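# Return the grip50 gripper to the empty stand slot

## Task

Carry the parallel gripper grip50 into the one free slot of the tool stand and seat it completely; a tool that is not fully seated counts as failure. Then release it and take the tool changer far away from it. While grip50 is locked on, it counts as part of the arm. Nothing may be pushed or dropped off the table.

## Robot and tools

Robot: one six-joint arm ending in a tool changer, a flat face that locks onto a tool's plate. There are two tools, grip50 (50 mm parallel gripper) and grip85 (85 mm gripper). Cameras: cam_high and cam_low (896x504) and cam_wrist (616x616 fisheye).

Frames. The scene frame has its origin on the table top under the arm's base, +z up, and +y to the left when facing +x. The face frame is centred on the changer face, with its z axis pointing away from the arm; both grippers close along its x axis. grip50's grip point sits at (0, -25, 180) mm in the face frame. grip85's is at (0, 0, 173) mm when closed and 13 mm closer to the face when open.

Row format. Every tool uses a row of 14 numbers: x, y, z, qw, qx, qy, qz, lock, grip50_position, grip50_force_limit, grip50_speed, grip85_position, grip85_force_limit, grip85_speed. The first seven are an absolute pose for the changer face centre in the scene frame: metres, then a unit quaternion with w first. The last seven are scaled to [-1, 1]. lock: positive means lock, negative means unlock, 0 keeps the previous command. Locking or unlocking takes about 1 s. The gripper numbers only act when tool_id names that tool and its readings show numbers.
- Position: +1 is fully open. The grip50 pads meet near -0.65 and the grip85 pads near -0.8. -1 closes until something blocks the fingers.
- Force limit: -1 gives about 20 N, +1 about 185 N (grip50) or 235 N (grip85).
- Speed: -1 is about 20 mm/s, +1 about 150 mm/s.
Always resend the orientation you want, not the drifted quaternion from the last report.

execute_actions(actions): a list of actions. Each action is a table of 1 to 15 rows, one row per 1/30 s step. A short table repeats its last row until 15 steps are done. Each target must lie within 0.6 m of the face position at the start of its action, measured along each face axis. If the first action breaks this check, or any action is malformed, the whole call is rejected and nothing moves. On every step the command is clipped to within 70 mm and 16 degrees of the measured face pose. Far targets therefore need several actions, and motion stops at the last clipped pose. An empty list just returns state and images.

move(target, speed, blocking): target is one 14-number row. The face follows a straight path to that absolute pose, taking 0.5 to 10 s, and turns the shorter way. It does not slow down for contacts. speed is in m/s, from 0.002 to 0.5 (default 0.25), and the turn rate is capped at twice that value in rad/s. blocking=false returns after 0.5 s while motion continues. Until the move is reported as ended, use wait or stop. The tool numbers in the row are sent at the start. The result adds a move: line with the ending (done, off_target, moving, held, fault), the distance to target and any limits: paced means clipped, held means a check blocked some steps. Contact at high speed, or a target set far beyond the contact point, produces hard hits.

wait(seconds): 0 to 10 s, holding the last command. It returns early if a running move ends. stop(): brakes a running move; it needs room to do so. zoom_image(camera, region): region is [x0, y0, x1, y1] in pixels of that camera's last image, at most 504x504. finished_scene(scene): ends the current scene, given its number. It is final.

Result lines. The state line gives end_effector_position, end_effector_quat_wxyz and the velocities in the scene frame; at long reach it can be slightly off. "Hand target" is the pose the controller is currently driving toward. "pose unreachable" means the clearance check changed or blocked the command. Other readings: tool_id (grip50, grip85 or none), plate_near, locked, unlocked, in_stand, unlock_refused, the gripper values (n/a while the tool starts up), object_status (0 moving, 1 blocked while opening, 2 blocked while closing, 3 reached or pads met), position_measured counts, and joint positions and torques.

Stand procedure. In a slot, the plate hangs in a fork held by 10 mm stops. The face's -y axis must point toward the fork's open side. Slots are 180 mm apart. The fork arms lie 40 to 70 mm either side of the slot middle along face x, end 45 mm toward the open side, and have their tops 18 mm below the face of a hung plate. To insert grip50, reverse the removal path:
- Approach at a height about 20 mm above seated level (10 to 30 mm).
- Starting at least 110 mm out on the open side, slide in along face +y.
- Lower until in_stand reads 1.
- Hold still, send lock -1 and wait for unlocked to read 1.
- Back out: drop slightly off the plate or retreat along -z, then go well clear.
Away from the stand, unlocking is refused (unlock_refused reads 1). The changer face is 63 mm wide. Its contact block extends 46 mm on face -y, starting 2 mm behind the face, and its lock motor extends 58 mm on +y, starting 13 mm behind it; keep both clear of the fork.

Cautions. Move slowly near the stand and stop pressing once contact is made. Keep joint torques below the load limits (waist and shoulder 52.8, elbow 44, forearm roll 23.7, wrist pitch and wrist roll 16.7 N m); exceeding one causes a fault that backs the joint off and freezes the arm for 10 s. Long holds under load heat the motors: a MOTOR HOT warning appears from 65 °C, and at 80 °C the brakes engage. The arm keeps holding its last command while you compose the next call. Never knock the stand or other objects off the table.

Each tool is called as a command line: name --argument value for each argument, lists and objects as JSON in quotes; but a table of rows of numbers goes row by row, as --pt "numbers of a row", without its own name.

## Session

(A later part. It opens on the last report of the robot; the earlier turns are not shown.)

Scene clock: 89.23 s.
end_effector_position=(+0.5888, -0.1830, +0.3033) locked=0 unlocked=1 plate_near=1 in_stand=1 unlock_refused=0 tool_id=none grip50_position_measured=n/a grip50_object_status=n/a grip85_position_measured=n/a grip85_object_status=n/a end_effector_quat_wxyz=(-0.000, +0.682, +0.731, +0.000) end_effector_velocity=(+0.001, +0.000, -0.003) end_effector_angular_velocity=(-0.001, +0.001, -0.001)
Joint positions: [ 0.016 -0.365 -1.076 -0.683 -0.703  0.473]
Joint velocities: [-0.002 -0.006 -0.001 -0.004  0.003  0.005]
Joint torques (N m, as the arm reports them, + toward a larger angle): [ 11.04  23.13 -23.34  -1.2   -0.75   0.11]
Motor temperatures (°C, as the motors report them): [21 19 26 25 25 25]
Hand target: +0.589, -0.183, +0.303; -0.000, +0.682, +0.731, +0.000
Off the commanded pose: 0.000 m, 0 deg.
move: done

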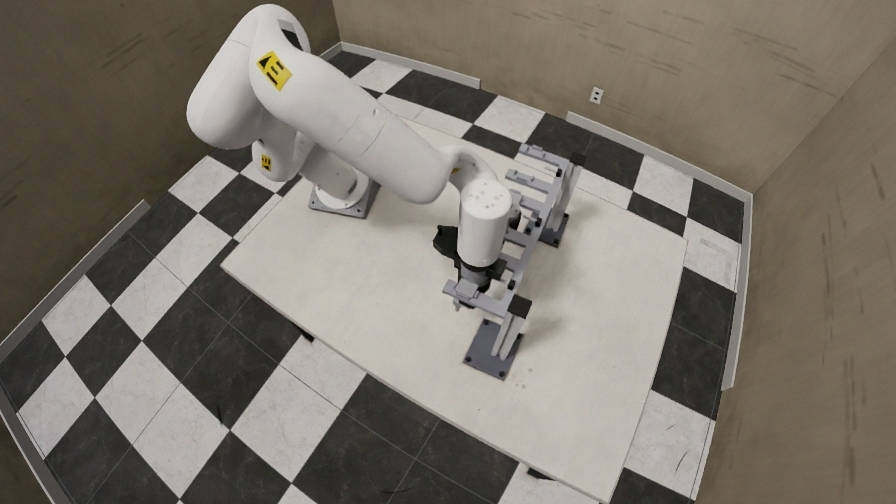

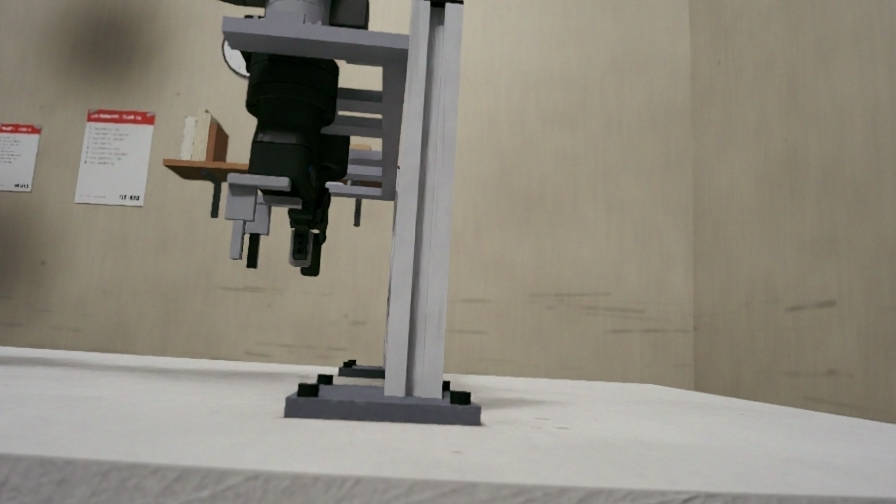

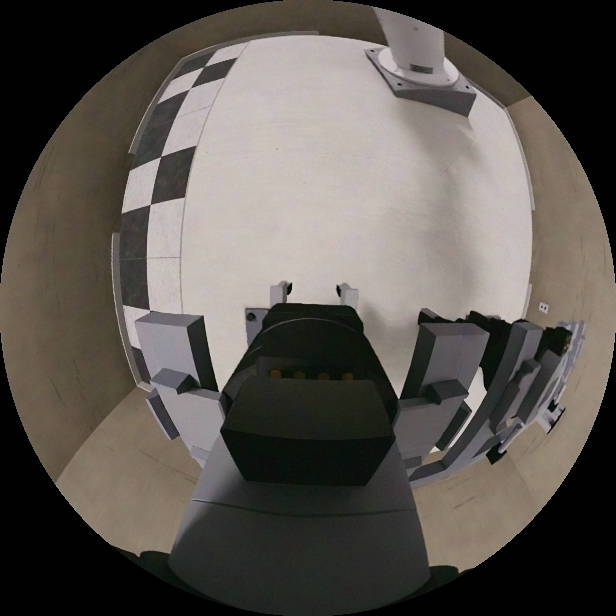

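plate_near = 1. Lock.

execute_actions --actions '[[[0.5888, -0.183, 0.3025, 0, 0.6820, 0.7314, 0, 1, 1, 0, 0, 1, 0, 0]], [[0.5888, -0.183, 0.3025, 0, 0.6820, 0.7314, 0, 1, 1, 0, 0, 1, 0, 0]], [[0.5888, -0.183, 0.3025, 0, 0.6820, 0.7314, 0, 1, 1, 0, 0, 1, 0, 0]]]'

zoom_image --camera "cam_wrist" --region '[106, 260, 506, 460]'

Scene clock: 97.27 s.
end_effector_position=(+0.5890, -0.1830, +0.3027) locked=1 unlocked=0 plate_near=1 in_stand=1 unlock_refused=0 tool_id=grip50 grip50_position_measured=n/a grip50_object_status=n/a grip85_position_measured=n/a grip85_object_status=n/a end_effector_quat_wxyz=(+0.000, +0.682, +0.731, +0.000) end_effector_velocity=(+0.000, -0.001, +0.000) end_effector_angular_velocity=(-0.000, -0.001, -0.000)
Joint positions: [ 0.015 -0.366 -1.076 -0.684 -0.702  0.474]
Joint velocities: [-0.001  0.001 -0.    -0.     0.    -0.001]
Joint torques (N m, as the arm reports them, + toward a larger angle): [  8.1   19.03 -16.31  -1.35  -1.38   0.  ]
Motor temperatures (°C, as the motors report them): [21 19 26 25 25 25]
Hand target: +0.589, -0.183, +0.302; +0.000, +0.682, +0.731, -0.000
Off the commanded pose: 0.000 m, 0 deg.

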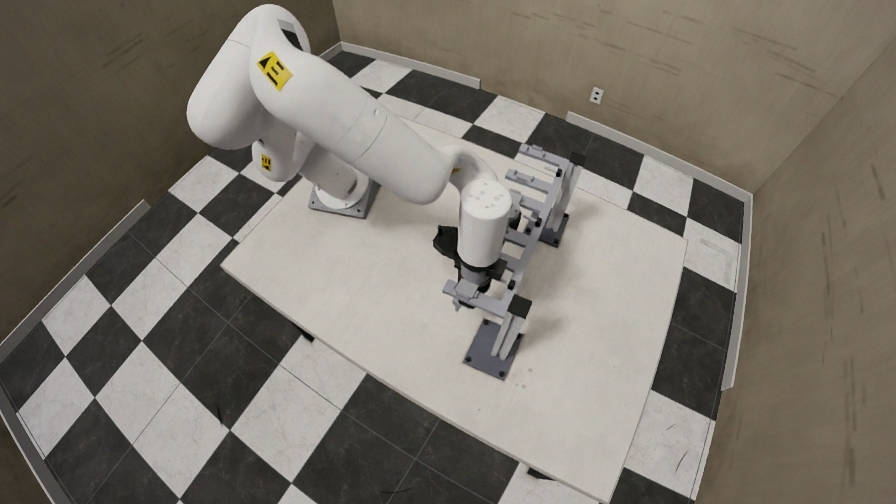

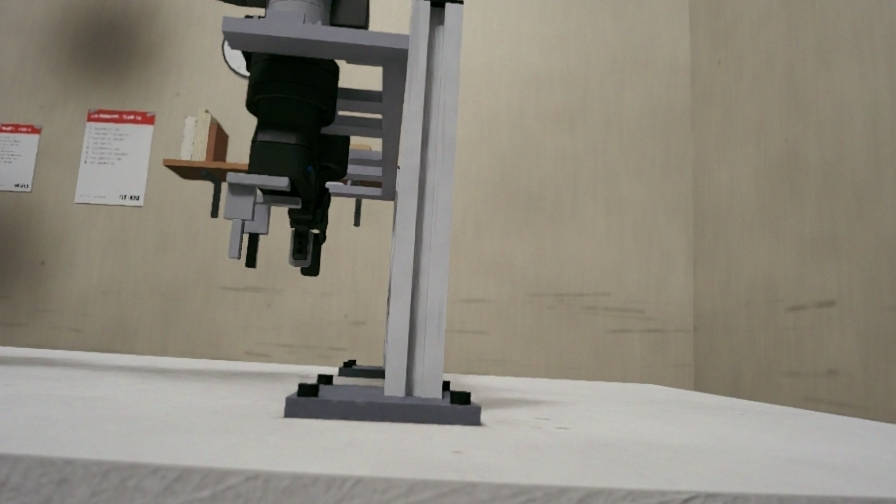

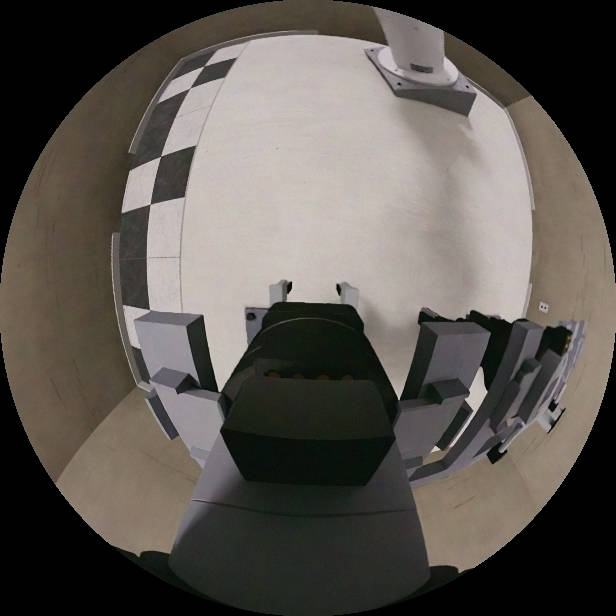

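Region (106, 260, 506, 460) of cam_wrist's 616x616 image, scaled by 1.260, with more detail than that image has.

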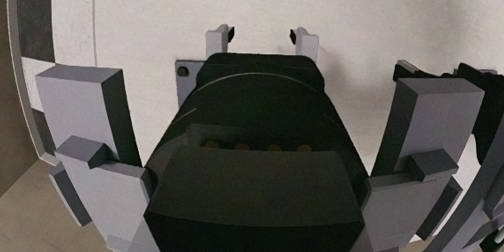

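move --target '[0.5888, -0.183, 0.323, 0, 0.6820, 0.7314, 0, 0, 1, 0, 0, 1, 0, 0]' --speed 0.03

zoom_image --camera "cam_wrist" --region '[106, 260, 506, 460]'

move --target '[0.4641, -0.1917, 0.323, 0, 0.6820, 0.7314, 0, 0, 1, 0, 0, 1, 0, 0]' --speed 0.08

Scene clock: 103.73 s.
end_effector_position=(+0.5887, -0.1830, +0.3227) locked=1 unlocked=0 plate_near=1 in_stand=0 unlock_refused=0 tool_id=grip50 grip50_position_measured=3 grip50_object_status=3 grip85_position_measured=n/a grip85_object_status=n/a end_effector_quat_wxyz=(-0.000, +0.682, +0.731, -0.000) end_effector_velocity=(+0.000, -0.000, +0.002) end_effector_angular_velocity=(+0.000, -0.001, -0.001)
Joint positions: [ 0.03  -0.338 -1.084 -0.656 -0.737  0.452]
Joint velocities: [ 0.001  0.002 -0.002  0.003 -0.003 -0.002]
Joint torques (N m, as the arm reports them, + toward a larger angle): [ 15.01  28.64 -29.15  -1.47  -0.51   0.16]
Motor temperatures (°C, as the motors report them): [21 19 26 25 25 25]
Hand target: +0.589, -0.183, +0.323; +0.000, +0.682, +0.731, -0.000
Off the commanded pose: 0.000 m, 0 deg.
move: done

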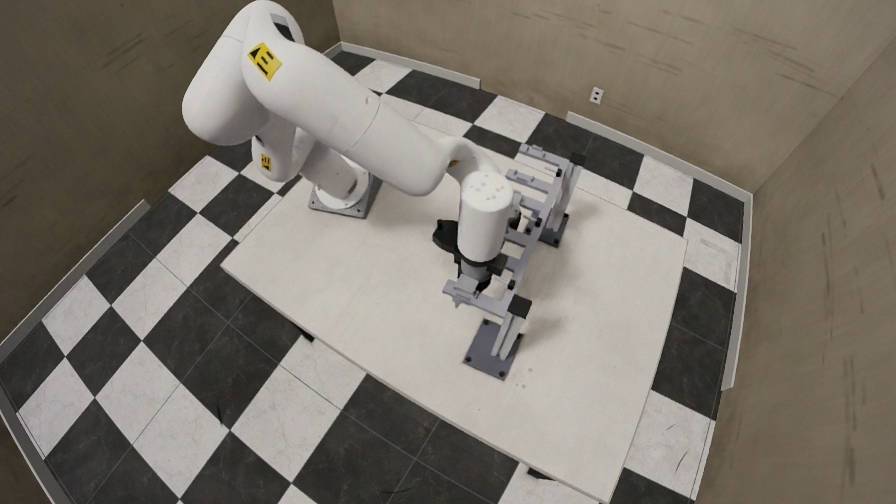

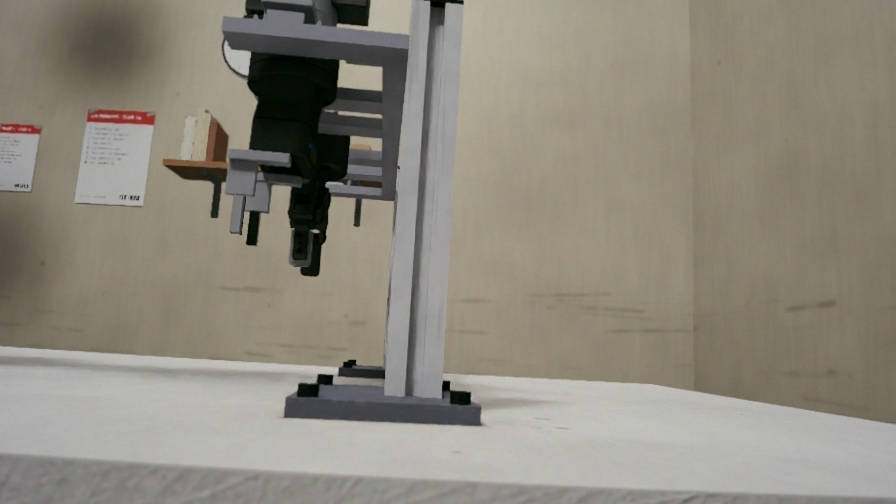

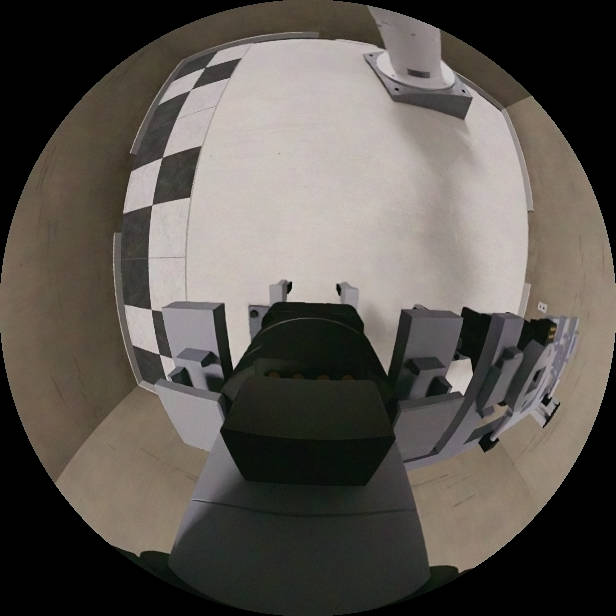

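Region (106, 260, 506, 460) of cam_wrist's 616x616 image, scaled by 1.260, with more detail than that image has.

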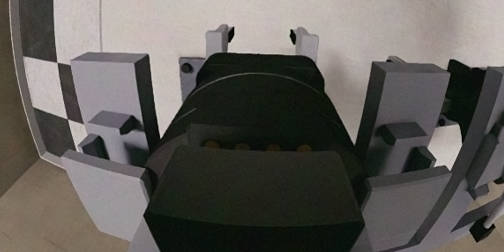

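Scene clock: 105.80 s.
end_effector_position=(+0.4644, -0.1918, +0.3226) locked=1 unlocked=0 plate_near=1 in_stand=0 unlock_refused=0 tool_id=grip50 grip50_position_measured=3 grip50_object_status=3 grip85_position_measured=n/a grip85_object_status=n/a end_effector_quat_wxyz=(-0.000, +0.682, +0.731, +0.000) end_effector_velocity=(-0.002, +0.000, +0.001) end_effector_angular_velocity=(+0.000, -0.001, +0.001)
Joint positions: [ 0.012 -0.064 -0.725 -0.722 -0.664  0.521]
Joint velocities: [ 0.001  0.006  0.006 -0.001  0.     0.   ]
Joint torques (N m, as the arm reports them, + toward a larger angle): [  9.61  19.64 -28.28  -0.95  -0.54   0.16]
Motor temperatures (°C, as the motors report them): [21 19 26 25 25 25]
Hand target: +0.464, -0.192, +0.323; -0.000, +0.682, +0.731, +0.000
Off the commanded pose: 0.001 m, 0 deg.
move: done

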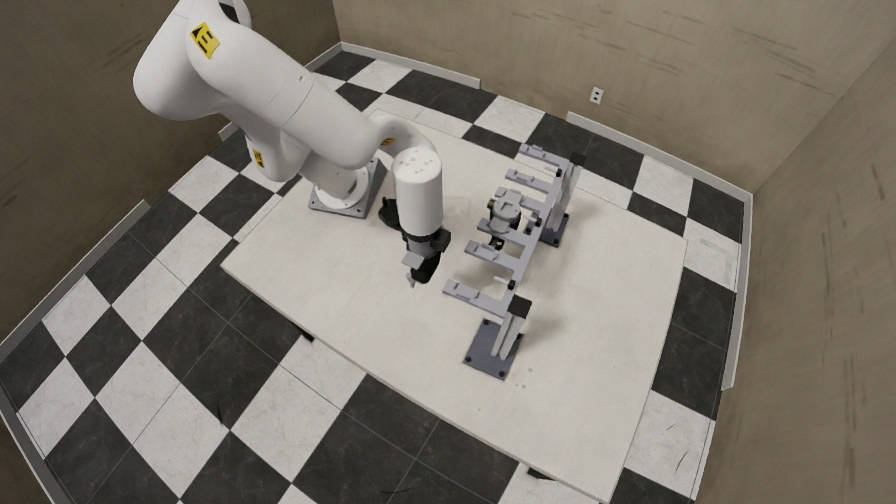

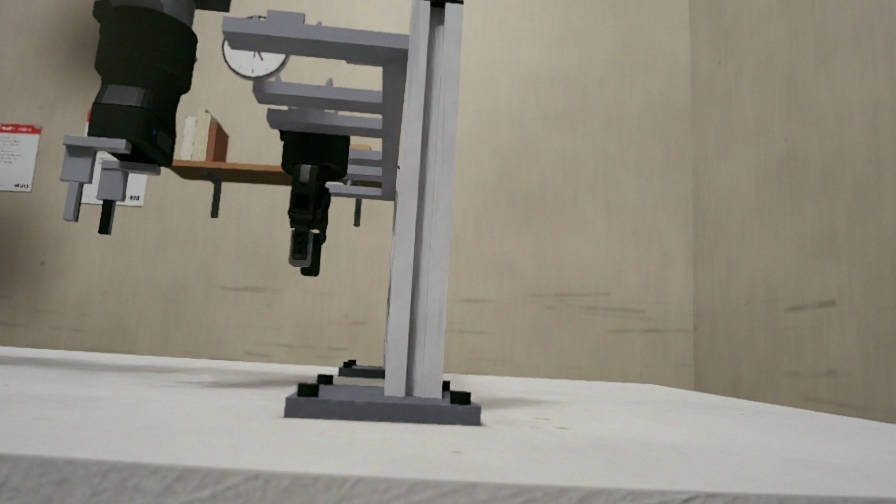

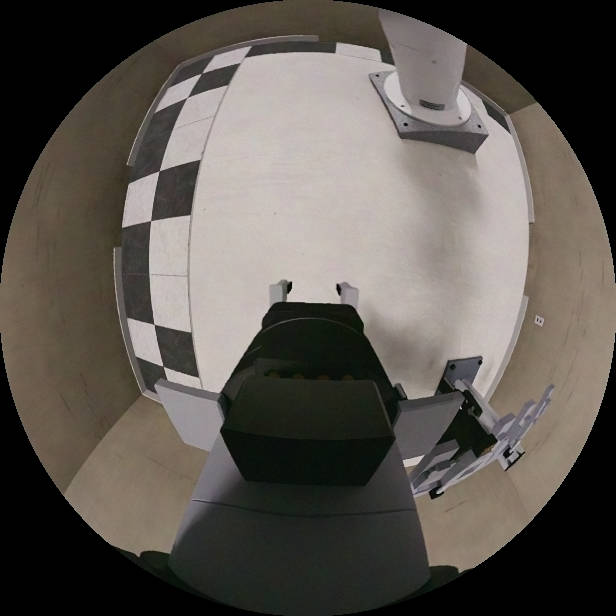

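move --target '[0.4390, 0.1674, 0.323, 0, 0.6820, 0.7314, 0, 0, 1, 0, 0, 1, 0, 0]' --speed 0.2

move --target '[0.5058, 0.1721, 0.323, 0, 0.6820, 0.7314, 0, 0, 1, 0, 0, 1, 0, 0]' --speed 0.06

zoom_image --camera "cam_wrist" --region '[106, 260, 506, 460]'

zoom_image --camera "cam_high" --region '[450, 100, 600, 230]'

Scene clock: 116.17 s.
end_effector_position=(+0.4382, +0.1681, +0.3233) locked=1 unlocked=0 plate_near=1 in_stand=0 unlock_refused=0 tool_id=grip50 grip50_position_measured=3 grip50_object_status=3 grip85_position_measured=n/a grip85_object_status=n/a end_effector_quat_wxyz=(-0.002, +0.682, +0.731, +0.001) end_effector_velocity=(+0.000, +0.002, -0.000) end_effector_angular_velocity=(-0.000, +0.001, -0.000)
Joint positions: [ 0.708 -0.561 -0.96  -0.647 -0.693  1.202]
Joint velocities: [ 0.001 -0.004 -0.004  0.001 -0.     0.001]
Joint torques (N m, as the arm reports them, + toward a larger angle): [ 14.16  26.4  -28.76  -0.69  -0.57   0.06]
Motor temperatures (°C, as the motors report them): [21 19 26 25 25 25]
Hand target: +0.438, +0.168, +0.323; -0.002, +0.682, +0.731, +0.001
Off the commanded pose: 0.001 m, 0 deg.
move: done

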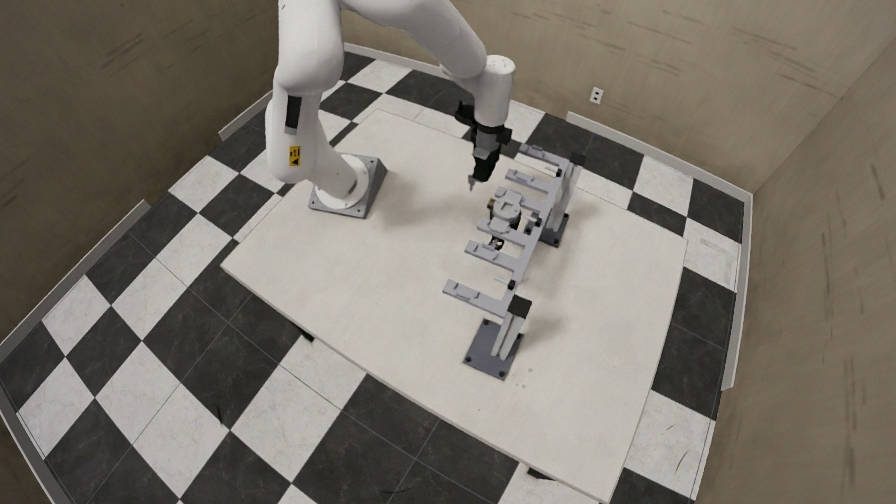

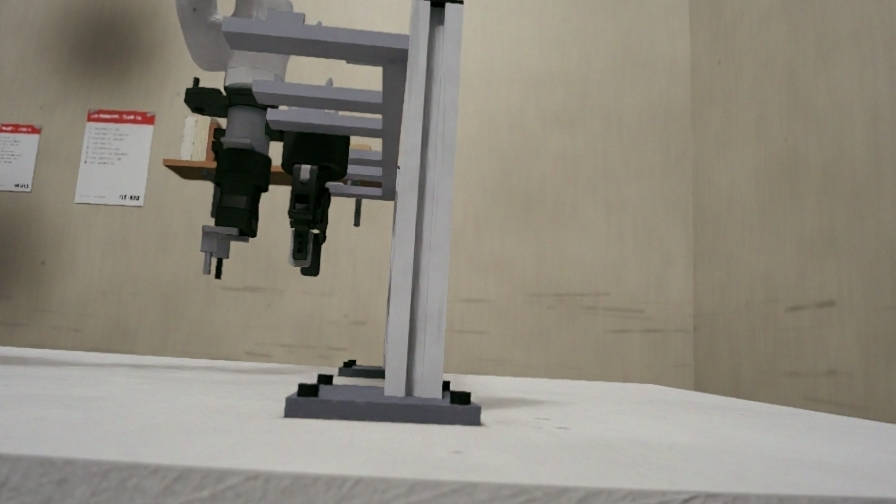

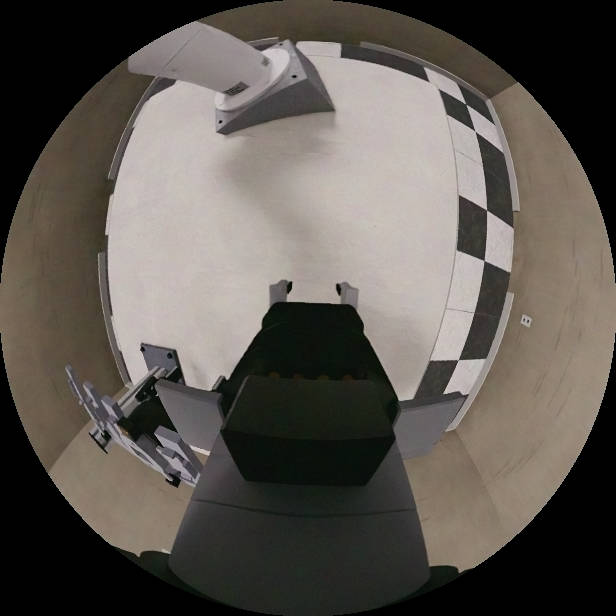

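Scene clock: 117.77 s.
end_effector_position=(+0.5056, +0.1720, +0.3232) locked=1 unlocked=0 plate_near=1 in_stand=0 unlock_refused=0 tool_id=grip50 grip50_position_measured=3 grip50_object_status=3 grip85_position_measured=n/a grip85_object_status=n/a end_effector_quat_wxyz=(+0.000, +0.682, +0.731, -0.000) end_effector_velocity=(+0.002, +0.000, -0.000) end_effector_angular_velocity=(-0.001, +0.001, -0.000)
Joint positions: [ 0.64  -0.651 -1.134 -0.631 -0.745  1.095]
Joint velocities: [-0.002 -0.004 -0.007  0.001 -0.003 -0.004]
Joint torques (N m, as the arm reports them, + toward a larger angle): [ 18.15  28.74 -29.46  -0.92  -0.57   0.04]
Motor temperatures (°C, as the motors report them): [21 19 26 25 25 25]
Hand target: +0.506, +0.172, +0.323; +0.000, +0.682, +0.731, +0.000
Off the commanded pose: 0.000 m, 0 deg.
move: done

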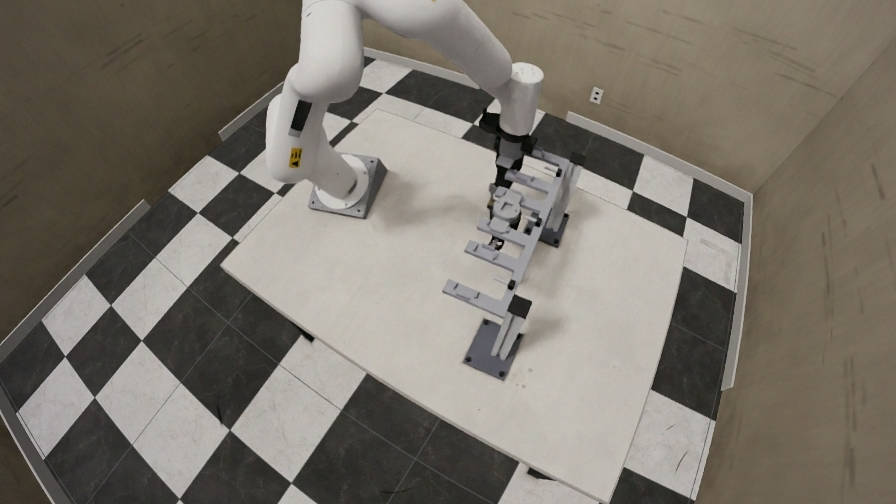

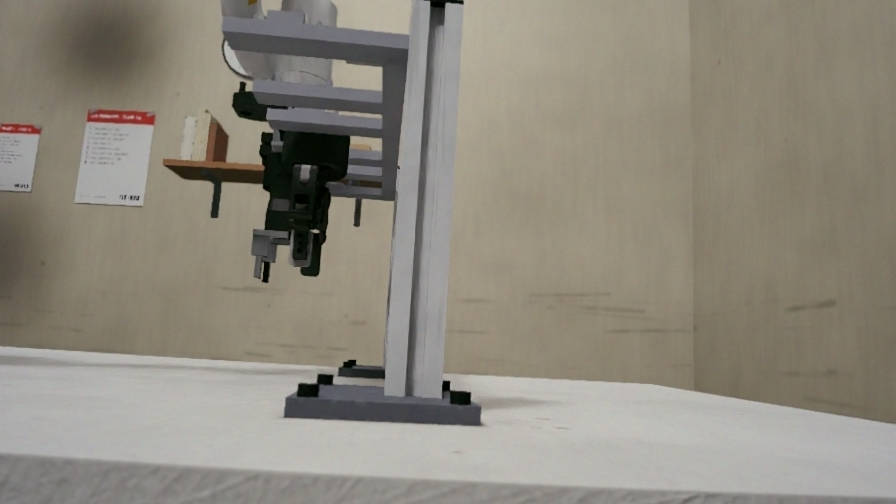

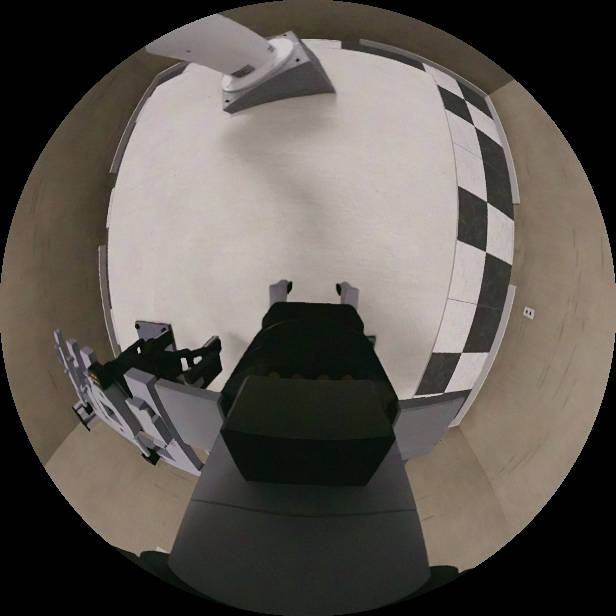

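Region (106, 260, 506, 460) of cam_wrist's 616x616 image, scaled by 1.260, with more detail than that image has.

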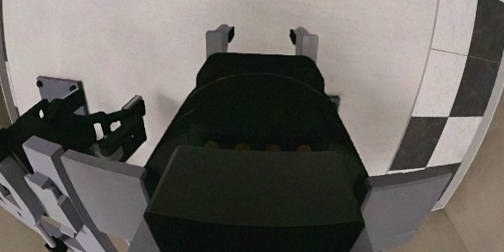

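Region (450, 100, 600, 230) of cam_high's 896x504 image, scaled by 3.360, with more detail than that image has; it fills the top 437 rows of this view, and the rest is white.

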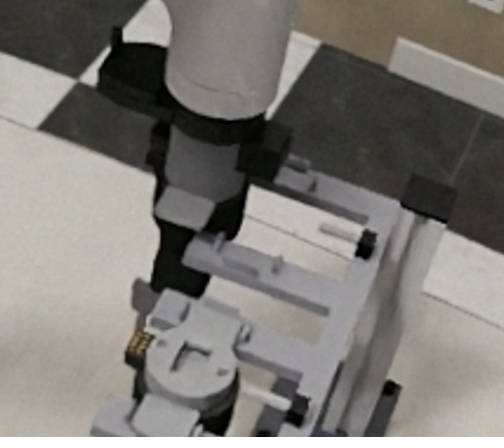

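Advance slowly another 25 mm.

move --target '[0.5308, 0.1738, 0.323, 0, 0.6820, 0.7314, 0, 0, 1, 0, 0, 1, 0, 0]' --speed 0.02

zoom_image --camera "cam_wrist" --region '[106, 260, 506, 460]'

Scene clock: 125.23 s.
end_effector_position=(+0.5305, +0.1738, +0.3231) locked=1 unlocked=0 plate_near=1 in_stand=0 unlock_refused=0 tool_id=grip50 grip50_position_measured=3 grip50_object_status=3 grip85_position_measured=n/a grip85_object_status=n/a end_effector_quat_wxyz=(+0.000, +0.682, +0.731, -0.000) end_effector_velocity=(+0.002, -0.000, -0.000) end_effector_angular_velocity=(-0.001, +0.001, -0.001)
Joint positions: [ 0.617 -0.688 -1.205 -0.62  -0.766  1.054]
Joint velocities: [-0.002 -0.004 -0.006  0.002 -0.003 -0.003]
Joint torques (N m, as the arm reports them, + toward a larger angle): [ 18.1   30.6  -29.77  -1.    -0.6    0.09]
Motor temperatures (°C, as the motors report them): [21 19 26 25 25 25]
Hand target: +0.531, +0.174, +0.323; +0.000, +0.682, +0.731, -0.000
Off the commanded pose: 0.000 m, 0 deg.
move: done

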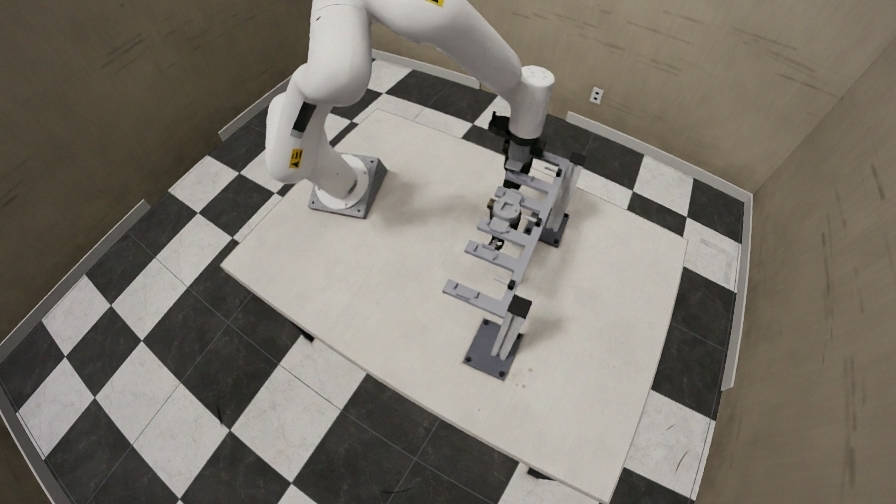

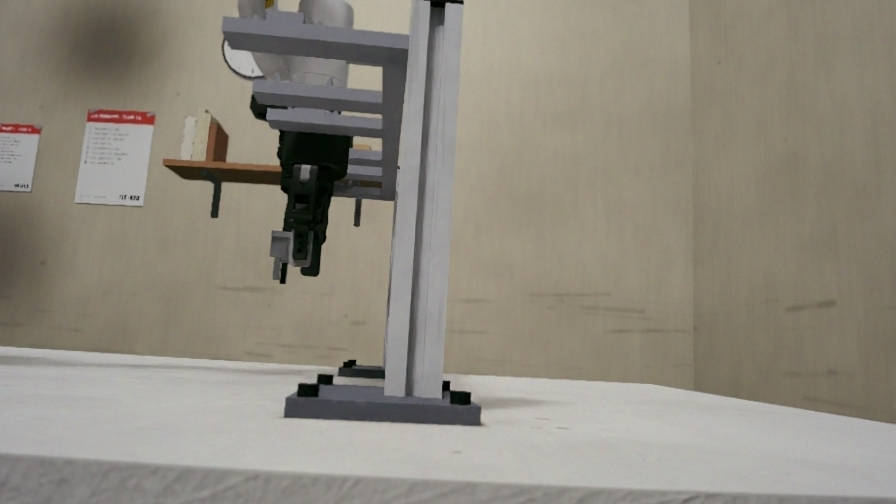

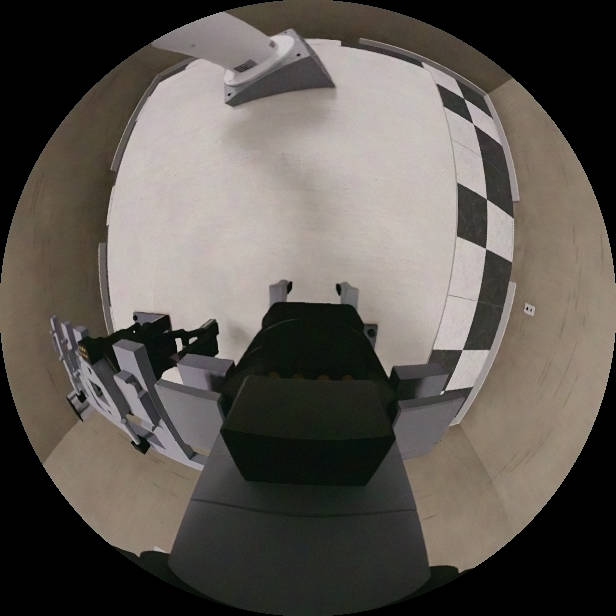

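Region (106, 260, 506, 460) of cam_wrist's 616x616 image, scaled by 1.260, with more detail than that image has.

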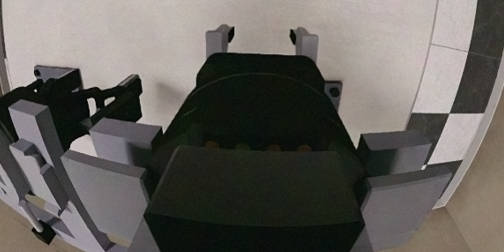

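Looks centered. Continue in.

move --target '[0.5637, 0.1761, 0.323, 0, 0.6820, 0.7314, 0, 0, 1, 0, 0, 1, 0, 0]' --speed 0.03

zoom_image --camera "cam_wrist" --region '[106, 260, 506, 460]'

Scene clock: 129.63 s.
end_effector_position=(+0.5634, +0.1760, +0.3231) locked=1 unlocked=0 plate_near=1 in_stand=0 unlock_refused=0 tool_id=grip50 grip50_position_measured=3 grip50_object_status=3 grip85_position_measured=n/a grip85_object_status=n/a end_effector_quat_wxyz=(+0.000, +0.682, +0.731, -0.000) end_effector_velocity=(+0.003, +0.000, +0.000) end_effector_angular_velocity=(+0.000, -0.000, -0.002)
Joint positions: [ 0.591 -0.739 -1.303 -0.605 -0.796  1.   ]
Joint velocities: [-0.002 -0.004 -0.008  0.002 -0.003 -0.004]
Joint torques (N m, as the arm reports them, + toward a larger angle): [ 20.04  31.93 -31.47  -0.97  -0.57   0.02]
Motor temperatures (°C, as the motors report them): [21 19 26 25 25 25]
Hand target: +0.564, +0.176, +0.323; +0.000, +0.682, +0.731, -0.000
Off the commanded pose: 0.000 m, 0 deg.
move: done

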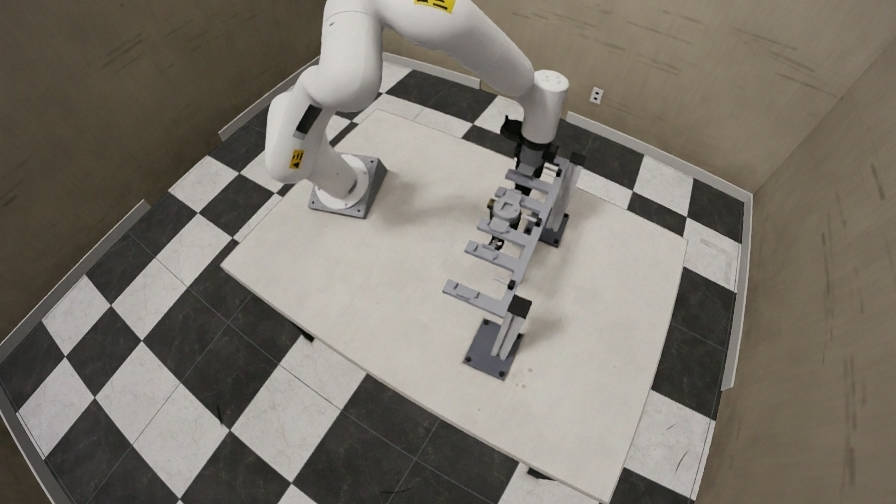

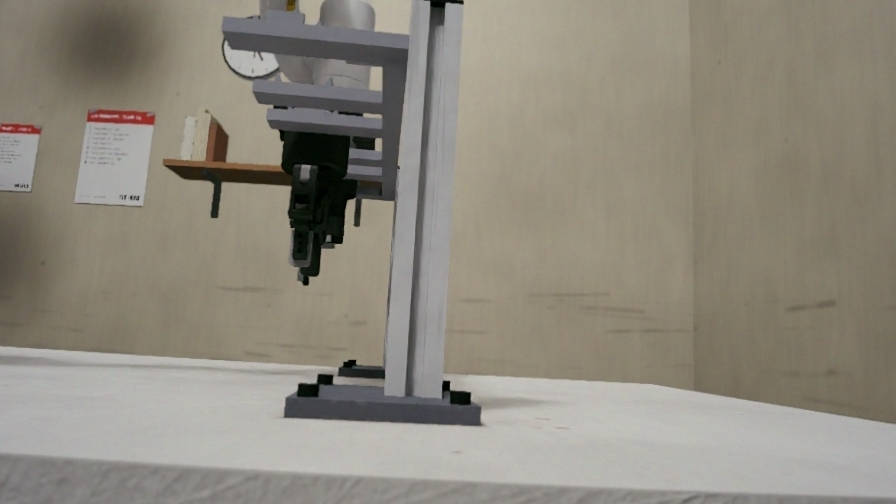

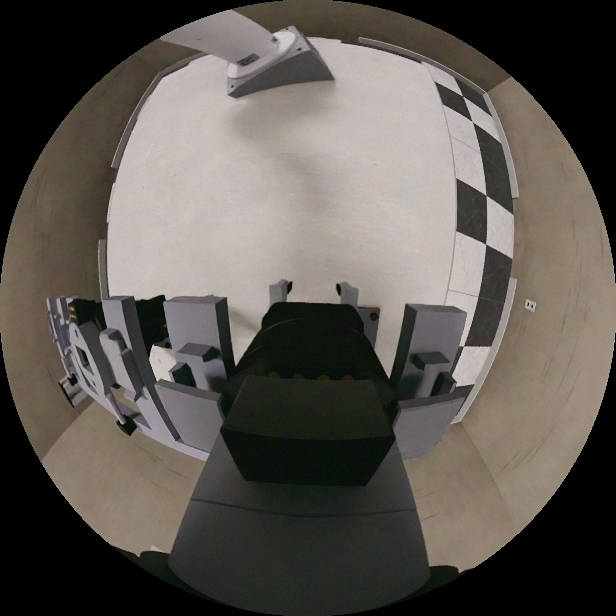

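Region (106, 260, 506, 460) of cam_wrist's 616x616 image, scaled by 1.260, with more detail than that image has.

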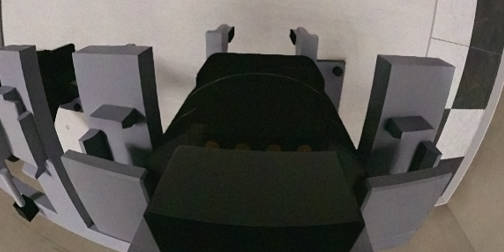

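move --target '[0.5610, 0.1776, 0.323, 0, 0.6820, 0.7314, 0, 0, 1, 0, 0, 1, 0, 0]' --speed 0.01

zoom_image --camera "cam_wrist" --region '[106, 260, 506, 460]'

Scene clock: 135.00 s.
end_effector_position=(+0.5612, +0.1775, +0.3230) locked=1 unlocked=0 plate_near=1 in_stand=0 unlock_refused=0 tool_id=grip50 grip50_position_measured=3 grip50_object_status=3 grip85_position_measured=n/a grip85_object_status=n/a end_effector_quat_wxyz=(-0.000, +0.682, +0.731, -0.000) end_effector_velocity=(-0.001, +0.000, +0.000) end_effector_angular_velocity=(+0.001, -0.001, -0.000)
Joint positions: [ 0.594 -0.739 -1.299 -0.605 -0.794  1.004]
Joint velocities: [ 0.002  0.002  0.003 -0.     0.002  0.003]
Joint torques (N m, as the arm reports them, + toward a larger angle): [ 20.2   32.82 -30.82  -0.81  -0.62   0.09]
Motor temperatures (°C, as the motors report them): [21 19 26 25 25 25]
Hand target: +0.561, +0.178, +0.323; -0.000, +0.682, +0.731, +0.000
Off the commanded pose: 0.000 m, 0 deg.
move: done

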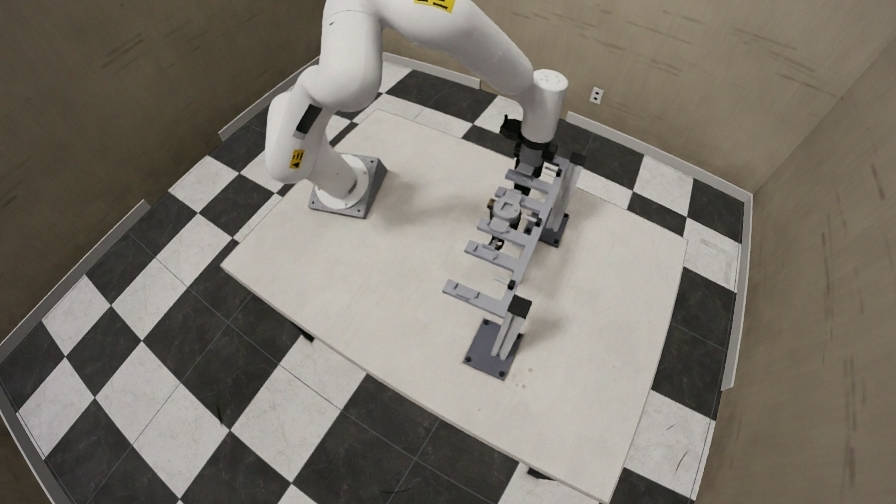

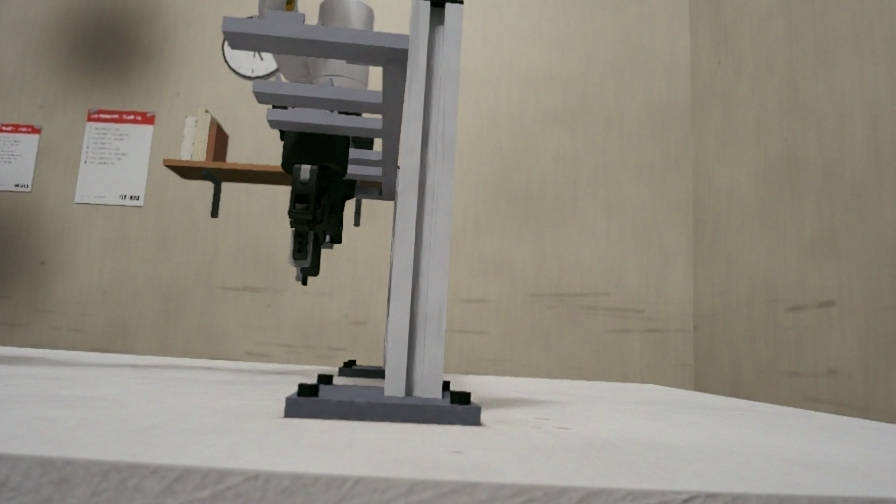

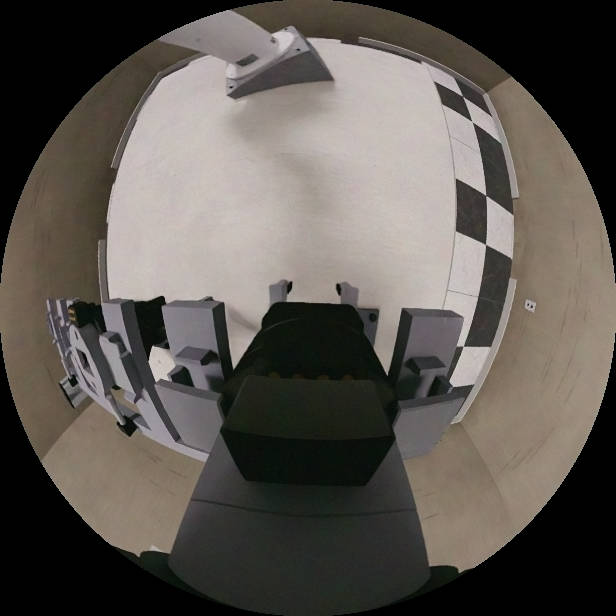

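Region (106, 260, 506, 460) of cam_wrist's 616x616 image, scaled by 1.260, with more detail than that image has.

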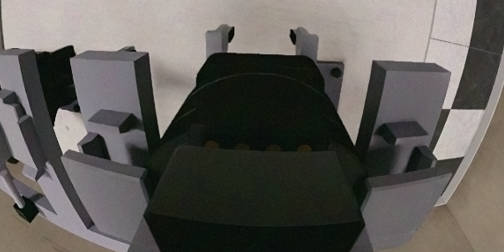

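Matches the reference closely. Lower.

move --target '[0.5607, 0.1776, 0.3045, 0, 0.6820, 0.7314, 0, 0, 1, 0, 0, 1, 0, 0]' --speed 0.012

zoom_image --camera "cam_wrist" --region '[106, 260, 506, 460]'

Scene clock: 140.07 s.
end_effector_position=(+0.5608, +0.1776, +0.3048) locked=1 unlocked=0 plate_near=1 in_stand=1 unlock_refused=0 tool_id=grip50 grip50_position_measured=3 grip50_object_status=3 grip85_position_measured=n/a grip85_object_status=n/a end_effector_quat_wxyz=(-0.000, +0.682, +0.731, +0.000) end_effector_velocity=(-0.000, +0.000, -0.003) end_effector_angular_velocity=(-0.001, +0.001, +0.000)
Joint positions: [ 0.583 -0.761 -1.29  -0.627 -0.766  1.022]
Joint velocities: [-0.001 -0.004  0.001 -0.003  0.003  0.003]
Joint torques (N m, as the arm reports them, + toward a larger angle): [ 20.53  32.59 -29.14  -0.73  -0.7    0.26]
Motor temperatures (°C, as the motors report them): [21 19 26 25 25 25]
Hand target: +0.561, +0.178, +0.304; -0.000, +0.682, +0.731, -0.000
Off the commanded pose: 0.000 m, 0 deg.
move: done

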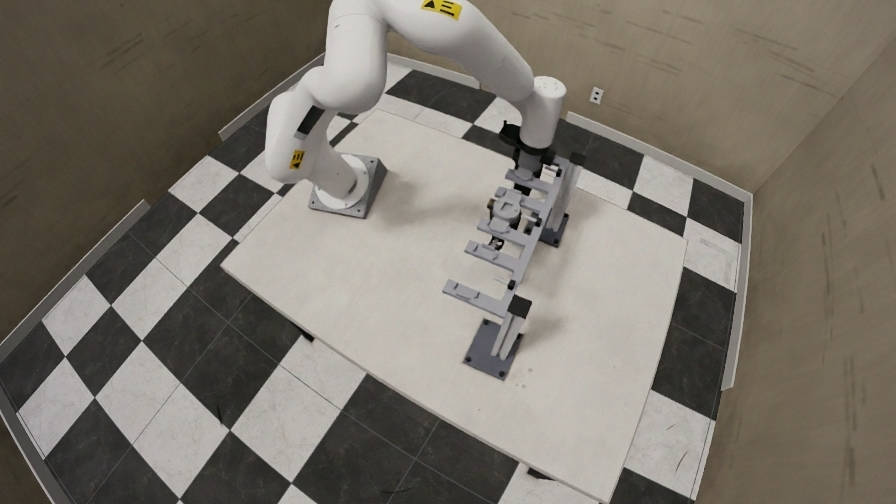

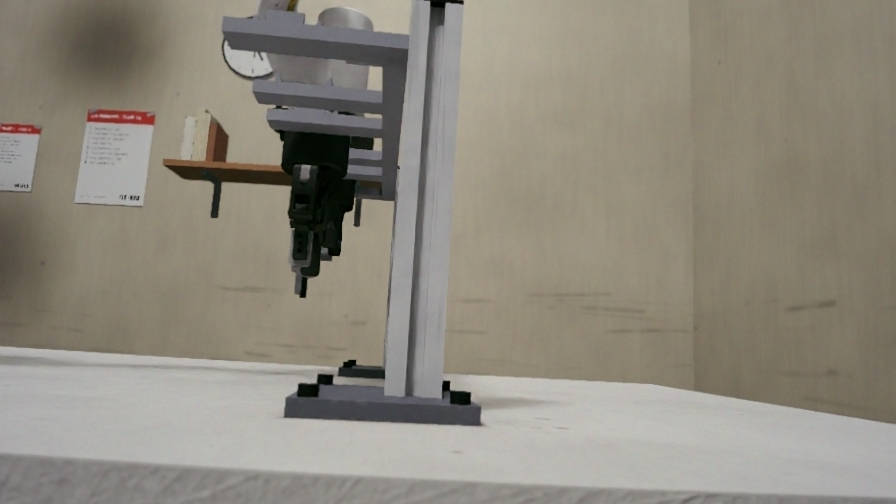

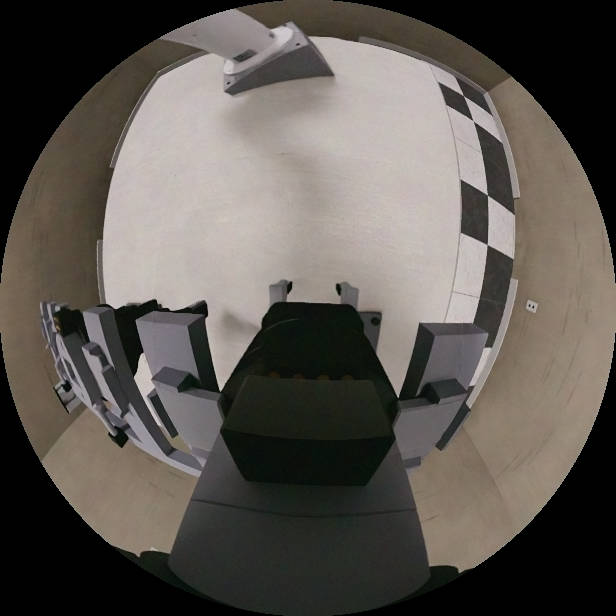

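Region (106, 260, 506, 460) of cam_wrist's 616x616 image, scaled by 1.260, with more detail than that image has.

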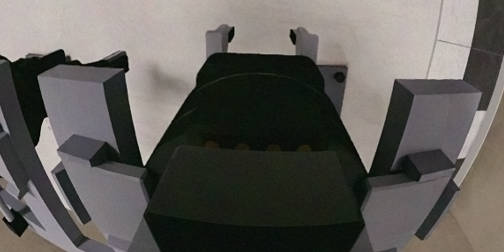

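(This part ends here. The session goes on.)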